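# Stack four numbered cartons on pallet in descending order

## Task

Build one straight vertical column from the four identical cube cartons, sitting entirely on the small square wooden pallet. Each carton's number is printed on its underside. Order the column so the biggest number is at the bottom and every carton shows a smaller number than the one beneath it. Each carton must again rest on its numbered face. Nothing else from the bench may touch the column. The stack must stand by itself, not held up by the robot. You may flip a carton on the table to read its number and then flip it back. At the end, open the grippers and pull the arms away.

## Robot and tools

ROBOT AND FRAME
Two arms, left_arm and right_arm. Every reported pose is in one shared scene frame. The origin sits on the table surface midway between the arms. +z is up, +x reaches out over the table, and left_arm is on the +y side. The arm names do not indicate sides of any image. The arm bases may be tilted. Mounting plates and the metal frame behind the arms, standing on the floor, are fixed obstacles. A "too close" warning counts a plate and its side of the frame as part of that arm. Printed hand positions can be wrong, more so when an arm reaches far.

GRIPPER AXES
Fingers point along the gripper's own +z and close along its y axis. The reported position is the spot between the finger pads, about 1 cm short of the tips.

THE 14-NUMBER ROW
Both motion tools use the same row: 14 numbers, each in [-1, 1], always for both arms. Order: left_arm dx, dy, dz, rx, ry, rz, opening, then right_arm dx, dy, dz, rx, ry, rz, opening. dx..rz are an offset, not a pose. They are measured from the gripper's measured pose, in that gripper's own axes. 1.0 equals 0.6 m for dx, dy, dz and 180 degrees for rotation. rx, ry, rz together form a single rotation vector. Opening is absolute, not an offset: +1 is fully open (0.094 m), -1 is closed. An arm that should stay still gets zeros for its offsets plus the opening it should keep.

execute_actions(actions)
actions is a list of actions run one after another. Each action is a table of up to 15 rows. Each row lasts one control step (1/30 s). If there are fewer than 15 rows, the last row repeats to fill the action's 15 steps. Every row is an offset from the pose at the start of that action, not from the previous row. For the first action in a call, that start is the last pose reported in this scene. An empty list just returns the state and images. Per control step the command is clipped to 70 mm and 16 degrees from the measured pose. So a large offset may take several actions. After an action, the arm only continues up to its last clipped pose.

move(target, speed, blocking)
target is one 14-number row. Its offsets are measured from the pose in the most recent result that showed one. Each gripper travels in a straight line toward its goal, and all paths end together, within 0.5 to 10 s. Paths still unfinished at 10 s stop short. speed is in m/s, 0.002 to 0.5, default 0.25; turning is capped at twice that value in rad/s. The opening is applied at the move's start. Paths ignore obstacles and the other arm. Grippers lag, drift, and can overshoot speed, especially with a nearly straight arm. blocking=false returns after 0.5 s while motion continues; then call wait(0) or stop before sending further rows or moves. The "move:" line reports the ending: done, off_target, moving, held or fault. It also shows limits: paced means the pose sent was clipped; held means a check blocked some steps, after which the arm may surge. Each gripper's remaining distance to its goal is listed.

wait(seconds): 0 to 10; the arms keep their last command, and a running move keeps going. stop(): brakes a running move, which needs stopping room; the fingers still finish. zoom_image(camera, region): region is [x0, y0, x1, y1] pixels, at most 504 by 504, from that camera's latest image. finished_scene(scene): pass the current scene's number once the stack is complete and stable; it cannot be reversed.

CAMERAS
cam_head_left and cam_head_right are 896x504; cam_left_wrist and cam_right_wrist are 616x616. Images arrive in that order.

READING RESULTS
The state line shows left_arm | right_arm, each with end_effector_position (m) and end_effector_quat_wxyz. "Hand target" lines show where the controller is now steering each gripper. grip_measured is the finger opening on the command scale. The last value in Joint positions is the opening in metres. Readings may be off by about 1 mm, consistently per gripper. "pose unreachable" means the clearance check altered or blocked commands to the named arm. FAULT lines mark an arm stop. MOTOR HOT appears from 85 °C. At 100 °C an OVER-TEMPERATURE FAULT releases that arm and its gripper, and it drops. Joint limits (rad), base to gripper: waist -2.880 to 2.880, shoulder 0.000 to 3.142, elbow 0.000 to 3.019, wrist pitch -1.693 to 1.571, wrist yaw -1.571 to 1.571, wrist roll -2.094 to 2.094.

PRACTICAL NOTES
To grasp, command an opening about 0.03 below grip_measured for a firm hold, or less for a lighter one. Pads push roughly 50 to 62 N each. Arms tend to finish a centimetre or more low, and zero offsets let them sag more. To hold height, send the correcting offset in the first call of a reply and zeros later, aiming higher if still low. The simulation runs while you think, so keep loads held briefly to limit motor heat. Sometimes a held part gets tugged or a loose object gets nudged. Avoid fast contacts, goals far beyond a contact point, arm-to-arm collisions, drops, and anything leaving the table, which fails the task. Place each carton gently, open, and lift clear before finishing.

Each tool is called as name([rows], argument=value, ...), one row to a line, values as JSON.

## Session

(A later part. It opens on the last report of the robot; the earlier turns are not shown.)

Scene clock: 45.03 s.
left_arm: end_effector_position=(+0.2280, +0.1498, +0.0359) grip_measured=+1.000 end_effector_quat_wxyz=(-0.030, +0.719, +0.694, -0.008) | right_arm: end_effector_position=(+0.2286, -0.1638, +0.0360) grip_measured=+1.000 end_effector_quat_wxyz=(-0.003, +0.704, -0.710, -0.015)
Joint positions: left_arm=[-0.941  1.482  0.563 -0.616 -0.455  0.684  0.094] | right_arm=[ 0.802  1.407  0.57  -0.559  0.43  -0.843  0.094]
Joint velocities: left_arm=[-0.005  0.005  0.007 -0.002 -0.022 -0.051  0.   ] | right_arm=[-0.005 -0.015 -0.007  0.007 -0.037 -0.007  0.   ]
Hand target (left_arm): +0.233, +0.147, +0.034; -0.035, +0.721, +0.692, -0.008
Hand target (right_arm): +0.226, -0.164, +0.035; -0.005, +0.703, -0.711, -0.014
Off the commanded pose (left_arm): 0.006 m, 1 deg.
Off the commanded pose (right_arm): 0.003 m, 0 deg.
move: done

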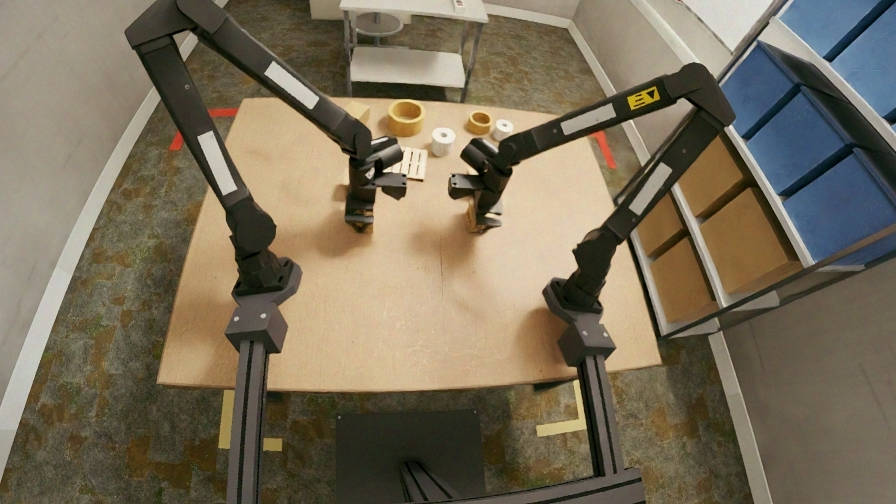

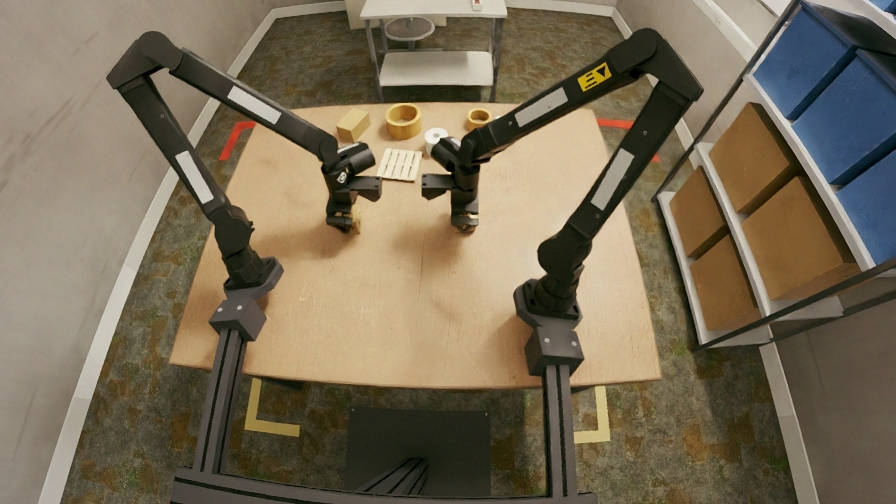

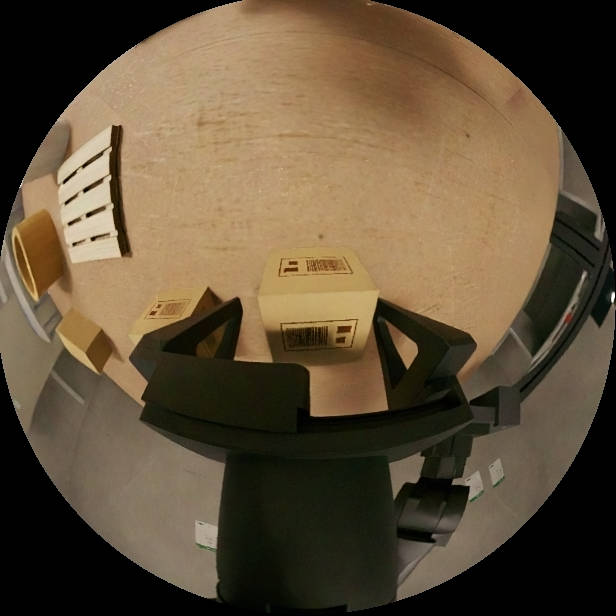

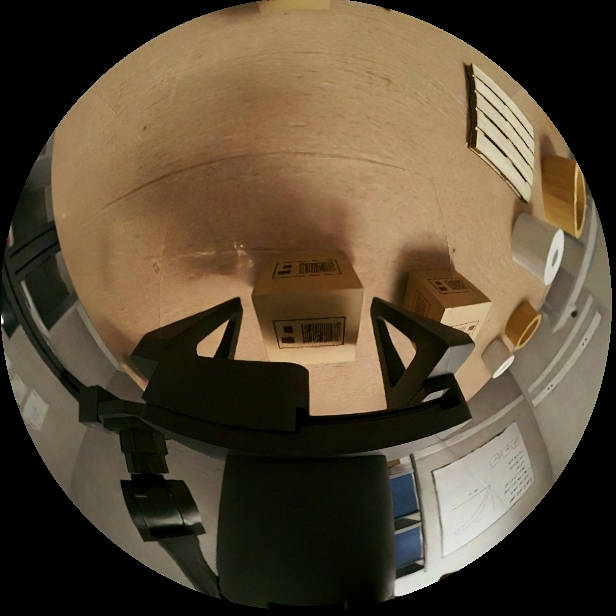

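move(target=[0,0,0,0,0,0,0.17,0,0,0,0,0,0,0.16])

move(target=[0,0,-0.2,0,0,0,0.17,0,0,-0.19,0,0,0,0.16])

move(target=[0.2,-0.08,-0.05,0,0,0,0.17,-0.2,-0.05,0,0.01,-0.01,0,0.16])

move(target=[0,0,0,0,0,0,0.17,-0.15,-0.31,0.04,0,0,0.04,0.16])

Scene clock: 46.23 s.
left_arm: end_effector_position=(+0.2280, +0.1499, +0.0359) grip_measured=+0.234 end_effector_quat_wxyz=(-0.030, +0.719, +0.694, -0.008) | right_arm: end_effector_position=(+0.2286, -0.1637, +0.0360) grip_measured=+0.214 end_effector_quat_wxyz=(-0.003, +0.704, -0.710, -0.015)
Joint positions: left_arm=[-0.941  1.482  0.563 -0.616 -0.455  0.684  0.058] | right_arm=[ 0.802  1.407  0.57  -0.558  0.429 -0.843  0.057]
Joint velocities: left_arm=[ 0.005  0.005 -0.002  0.007  0.022 -0.125 -0.   ] | right_arm=[-0.005 -0.005 -0.017  0.002  0.007 -0.081  0.   ]
Hand target (left_arm): +0.228, +0.150, +0.036; -0.030, +0.719, +0.694, -0.008
Hand target (right_arm): +0.229, -0.164, +0.036; -0.003, +0.704, -0.710, -0.015
Off the commanded pose (left_arm): 0.000 m, 0 deg.
Off the commanded pose (right_arm): 0.000 m, 0 deg.
move: done

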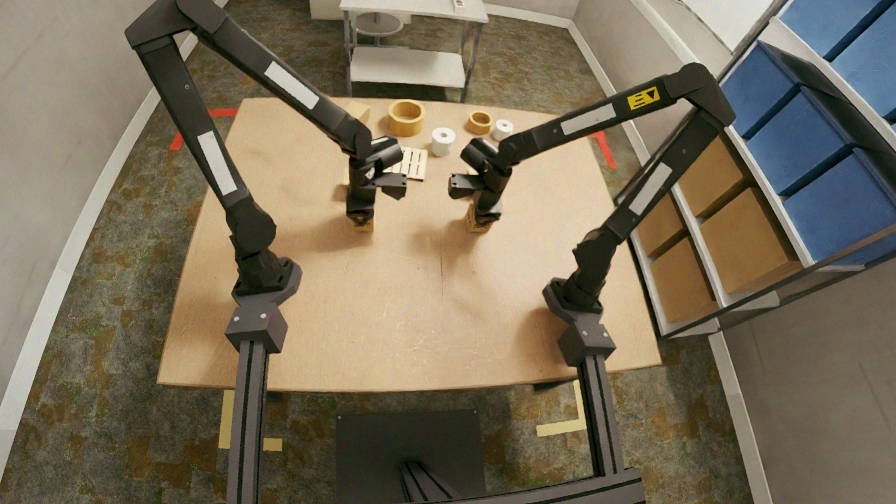

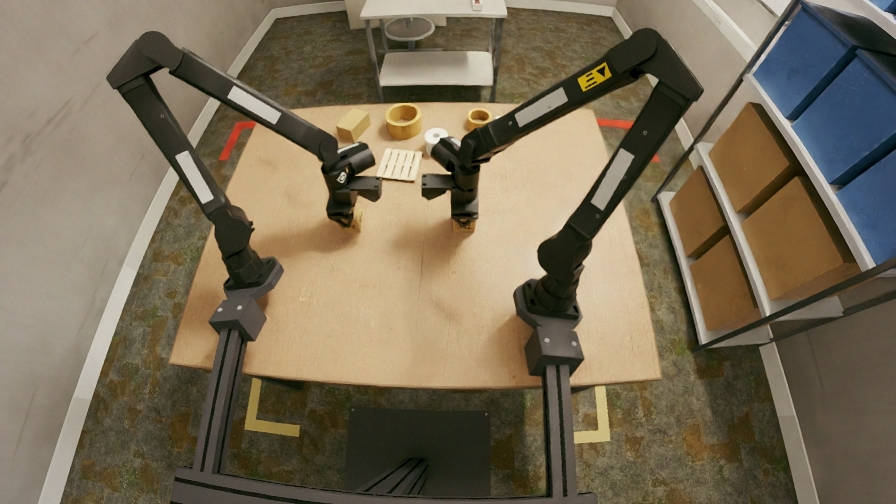

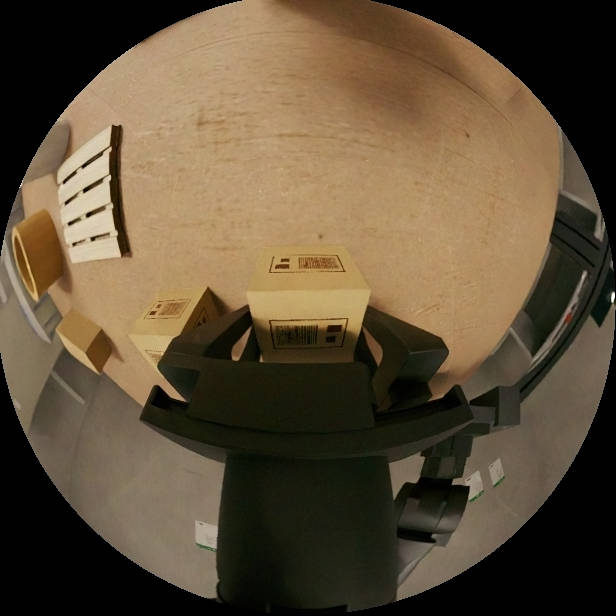

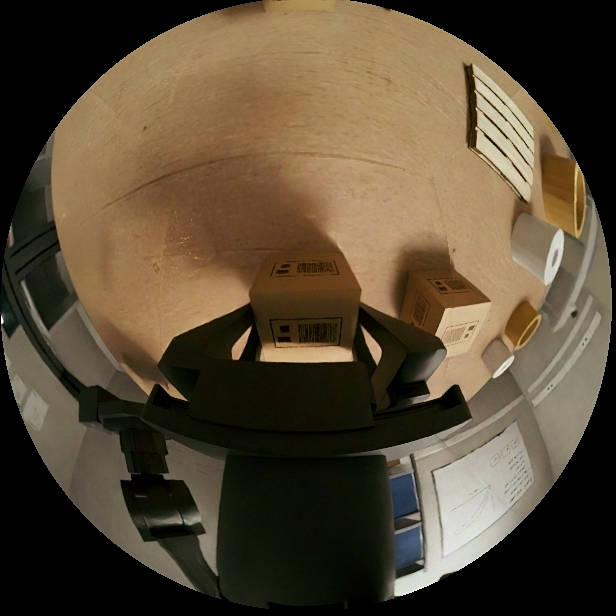

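Scene clock: 47.27 s.
left_arm: end_effector_position=(+0.2275, +0.1545, +0.1467) grip_measured=+0.234 end_effector_quat_wxyz=(-0.040, +0.725, +0.687, -0.005) | right_arm: end_effector_position=(+0.2164, -0.1759, +0.1359) grip_measured=+0.214 end_effector_quat_wxyz=(+0.015, +0.713, -0.701, -0.012)
Joint positions: left_arm=[-1.117  1.247  0.687 -1.084 -0.455  0.497  0.058] | right_arm=[ 0.965  1.168  0.657 -1.003  0.452 -0.671  0.057]
Joint velocities: left_arm=[-0.015 -0.005 -0.002  0.007 -0.007  0.007  0.001] | right_arm=[-0.015 -0.015 -0.012 -0.007 -0.037  0.022 -0.001]
Hand target (left_arm): +0.234, +0.147, +0.156; -0.030, +0.719, +0.694, -0.007
Hand target (right_arm): +0.229, -0.166, +0.149; -0.002, +0.704, -0.710, -0.014
Off the commanded pose (left_arm): 0.014 m, 2 deg.
Off the commanded pose (right_arm): 0.022 m, 3 deg.
move: off_target (left_arm, right_arm)

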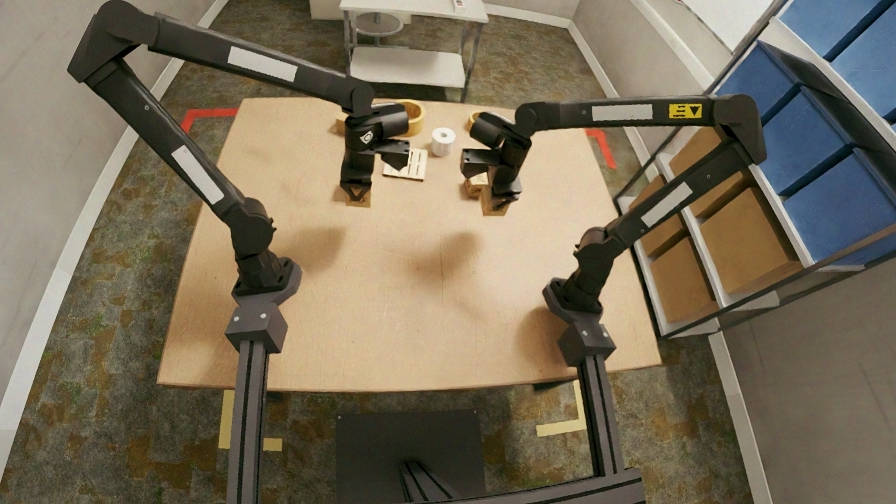

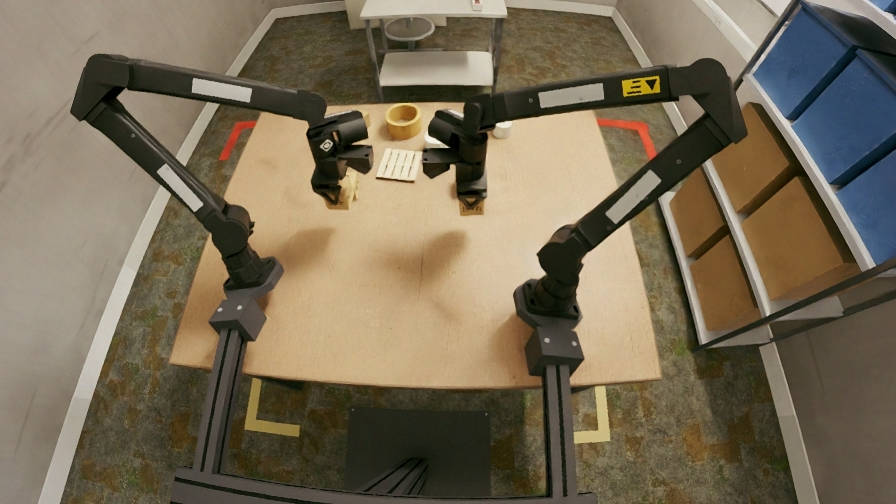

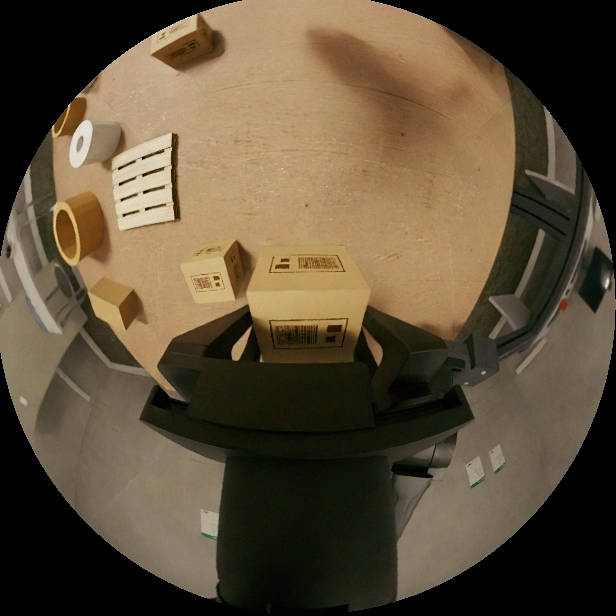

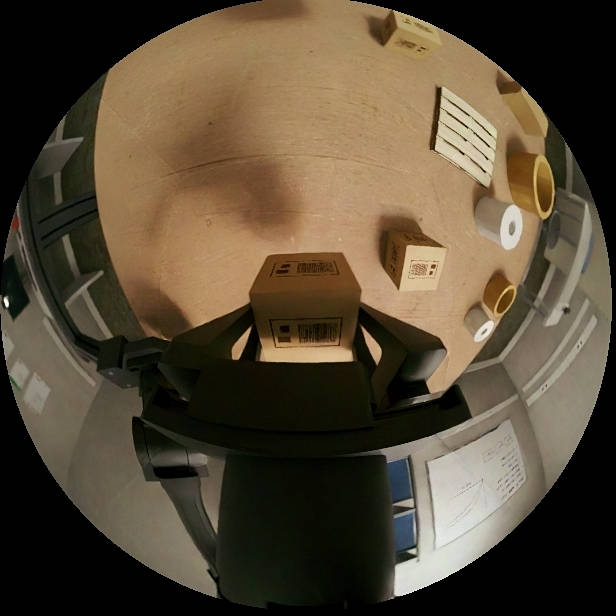

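Scene clock: 48.20 s.
left_arm: end_effector_position=(+0.1869, +0.2745, +0.1835) grip_measured=+0.234 end_effector_quat_wxyz=(-0.035, +0.724, +0.689, -0.006) | right_arm: end_effector_position=(+0.2372, -0.0719, +0.1277) grip_measured=+0.214 end_effector_quat_wxyz=(+0.007, +0.720, -0.694, -0.009)
Joint positions: left_arm=[-1.116  0.747  0.513 -1.399 -0.455  0.497  0.058] | right_arm=[ 1.074  1.477  0.873 -0.947  0.466 -0.577  0.057]
Joint velocities: left_arm=[-0.015 -0.015  0.002 -0.012  0.022  0.051 -0.001] | right_arm=[-0.015 -0.005 -0.007 -0.007  0.022 -0.007 -0.   ]
Hand target (left_arm): +0.188, +0.275, +0.185; -0.040, +0.725, +0.687, -0.005
Hand target (right_arm): +0.246, -0.057, +0.135; -0.006, +0.713, -0.701, -0.011
Off the commanded pose (left_arm): 0.002 m, 1 deg.
Off the commanded pose (right_arm): 0.019 m, 2 deg.
move: off_target (right_arm)

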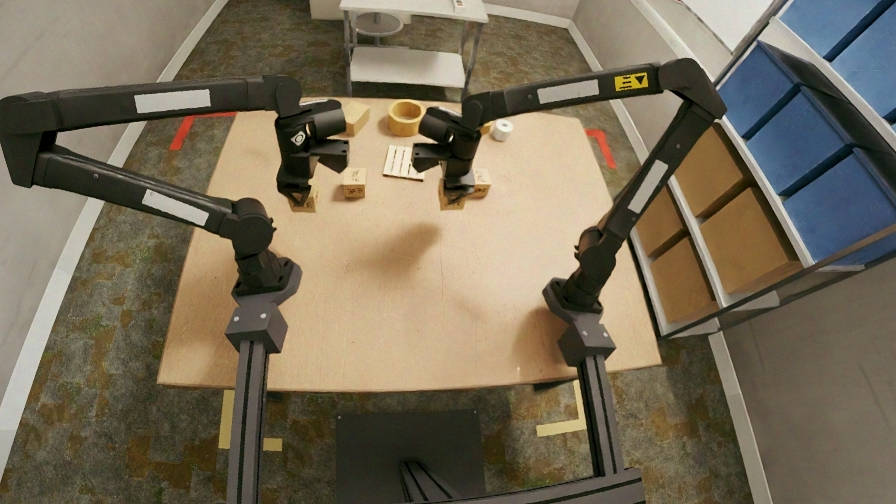

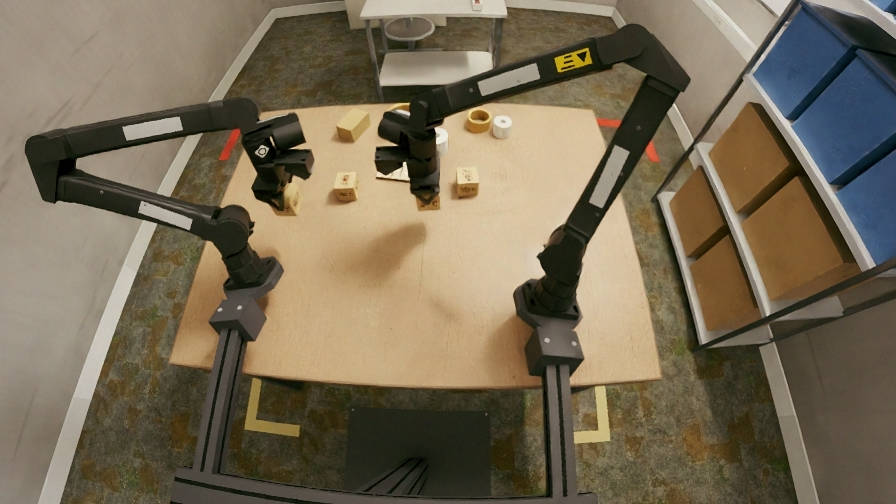

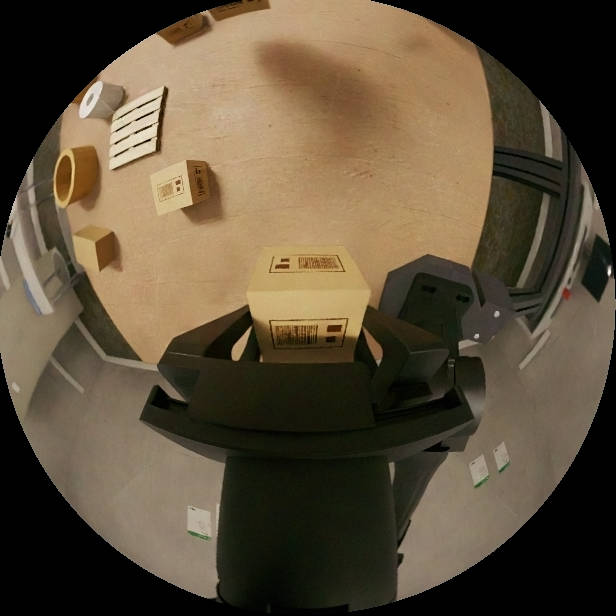

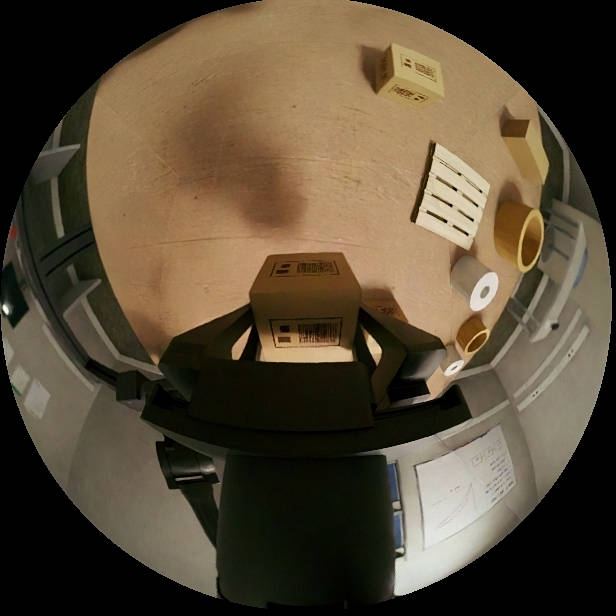

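Scene clock: 49.50 s.
left_arm: end_effector_position=(+0.1858, +0.2753, +0.1823) grip_measured=+0.234 end_effector_quat_wxyz=(-0.037, +0.724, +0.689, -0.006) | right_arm: end_effector_position=(+0.4076, +0.0181, +0.1045) grip_measured=+0.214 end_effector_quat_wxyz=(+0.009, +0.674, -0.739, -0.010)
Joint positions: left_arm=[-1.116  0.747  0.509 -1.399 -0.455  0.497  0.058] | right_arm=[ 0.891  1.831  1.425 -1.057  0.451 -0.65   0.057]
Joint velocities: left_arm=[ 0.005  0.005  0.007 -0.002  0.022 -0.022 -0.   ] | right_arm=[-0.015 -0.005 -0.002  0.012  0.051 -0.022  0.   ]
Hand target (left_arm): +0.187, +0.275, +0.183; -0.035, +0.724, +0.689, -0.006
Hand target (right_arm): +0.420, +0.025, +0.104; -0.006, -0.675, +0.738, +0.010
Off the commanded pose (left_arm): 0.002 m, 0 deg.
Off the commanded pose (right_arm): 0.014 m, 0 deg.
move: off_target (right_arm)

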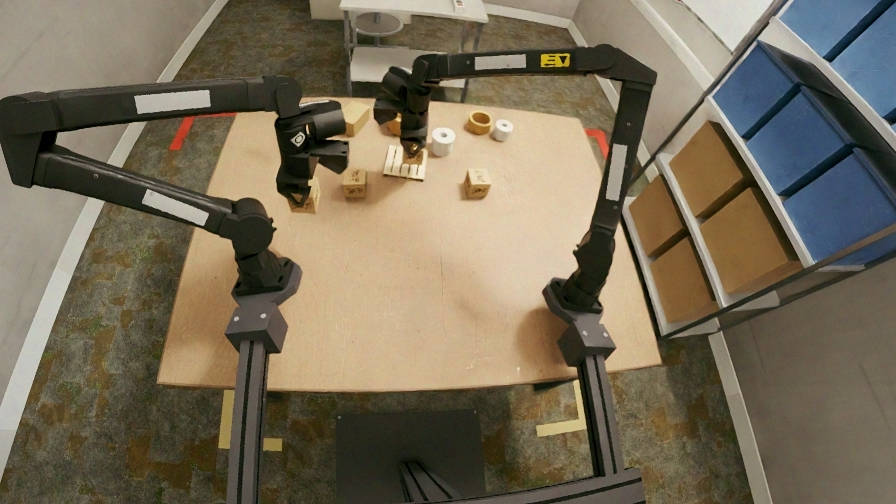

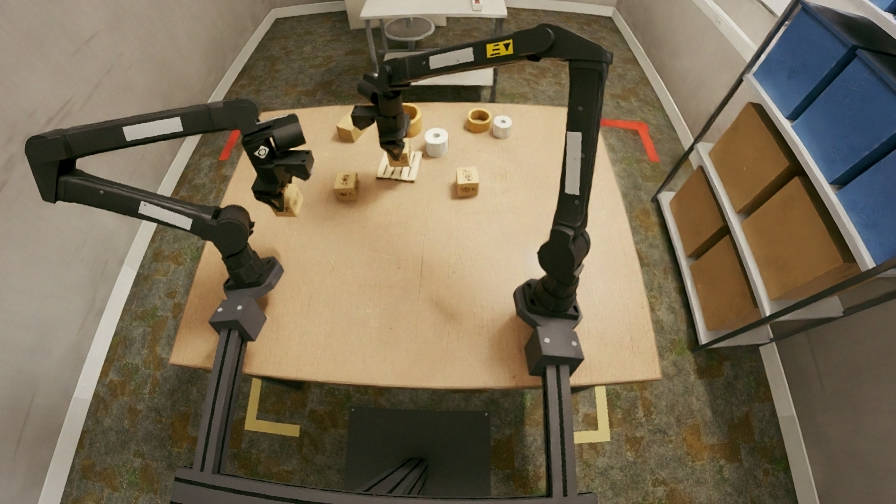

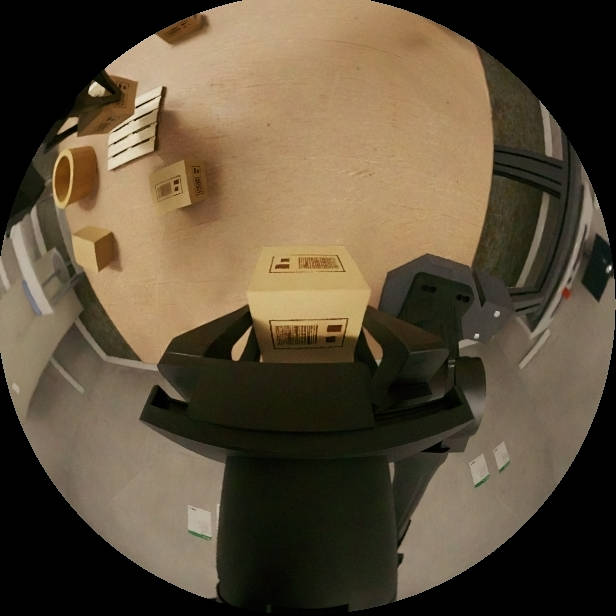

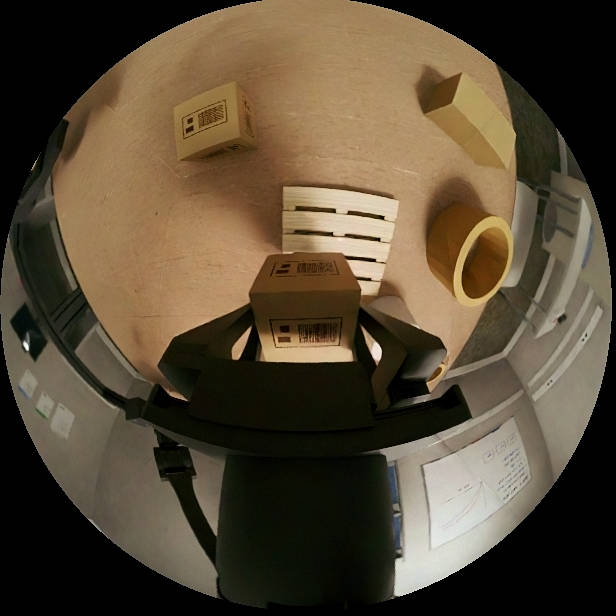

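move(target=[0,0,0,0,0,0,0.17,-0.04,-0.07,0.055,0.004,-0.004,0.02,0.16], speed=0.1)

zoom_image(camera="cam_head_left", region=[350,100,470,200])

Scene clock: 50.63 s.
left_arm: end_effector_position=(+0.1847, +0.2761, +0.1811) grip_measured=+0.234 end_effector_quat_wxyz=(-0.039, +0.725, +0.688, -0.005) | right_arm: end_effector_position=(+0.4330, +0.0288, +0.0716) grip_measured=+0.214 end_effector_quat_wxyz=(-0.013, -0.657, +0.754, +0.008)
Joint positions: left_arm=[-1.116  0.747  0.505 -1.399 -0.455  0.497  0.058] | right_arm=[ 0.848  1.921  1.501 -1.029  0.448 -0.65   0.057]
Joint velocities: left_arm=[-0.015 -0.015  0.007 -0.012 -0.007 -0.037  0.   ] | right_arm=[-0.005  0.005  0.012 -0.017  0.022 -0.095  0.   ]
Hand target (left_arm): +0.186, +0.275, +0.182; -0.037, +0.724, +0.689, -0.006
Hand target (right_arm): +0.451, +0.037, +0.071; -0.000, -0.650, +0.760, +0.009
Off the commanded pose (left_arm): 0.002 m, 0 deg.
Off the commanded pose (right_arm): 0.020 m, 2 deg.
move: off_target (right_arm)

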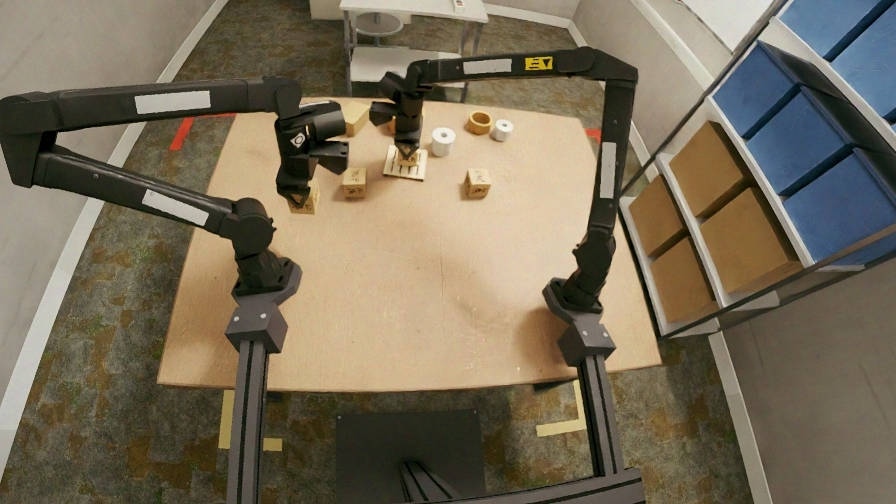

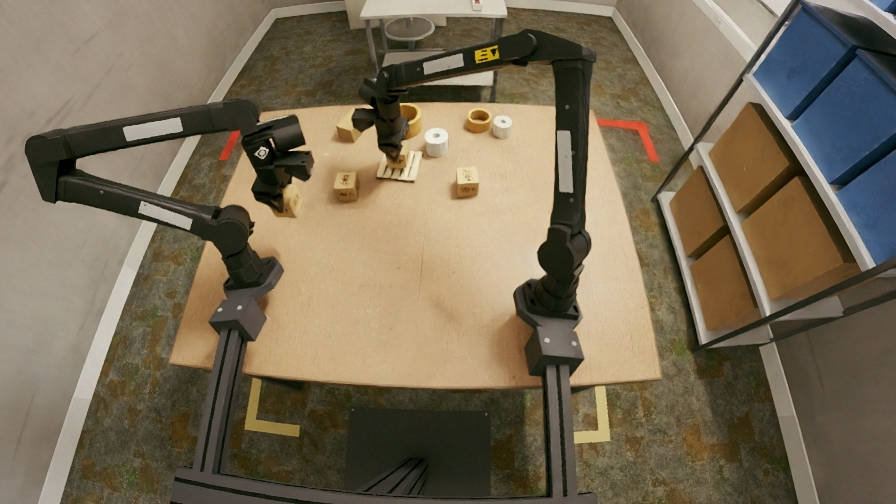

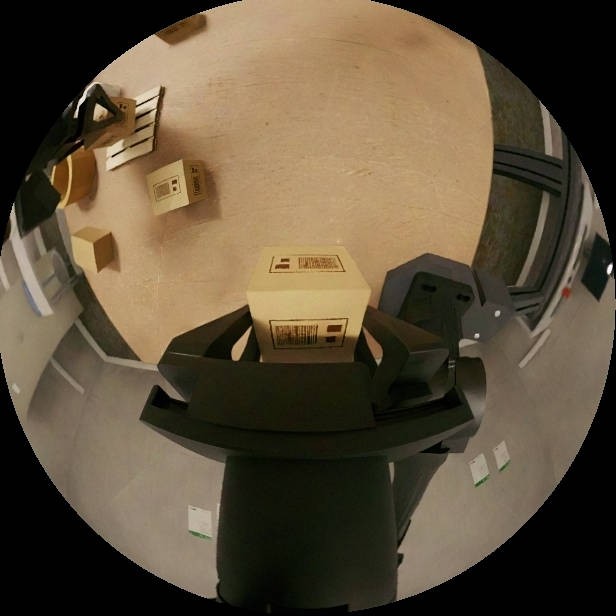

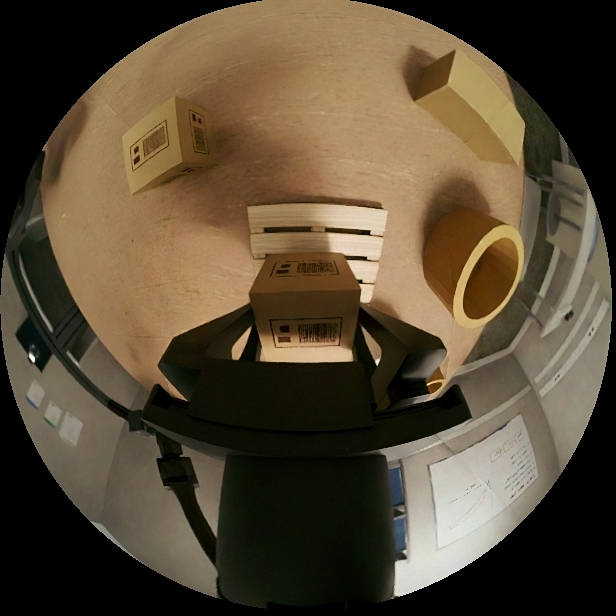

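Region (350, 100, 470, 200) of cam_head_left's 896x504 image, scaled by 4.200, with more detail than that image has.

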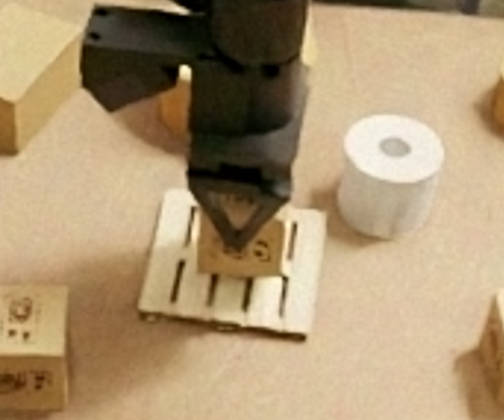

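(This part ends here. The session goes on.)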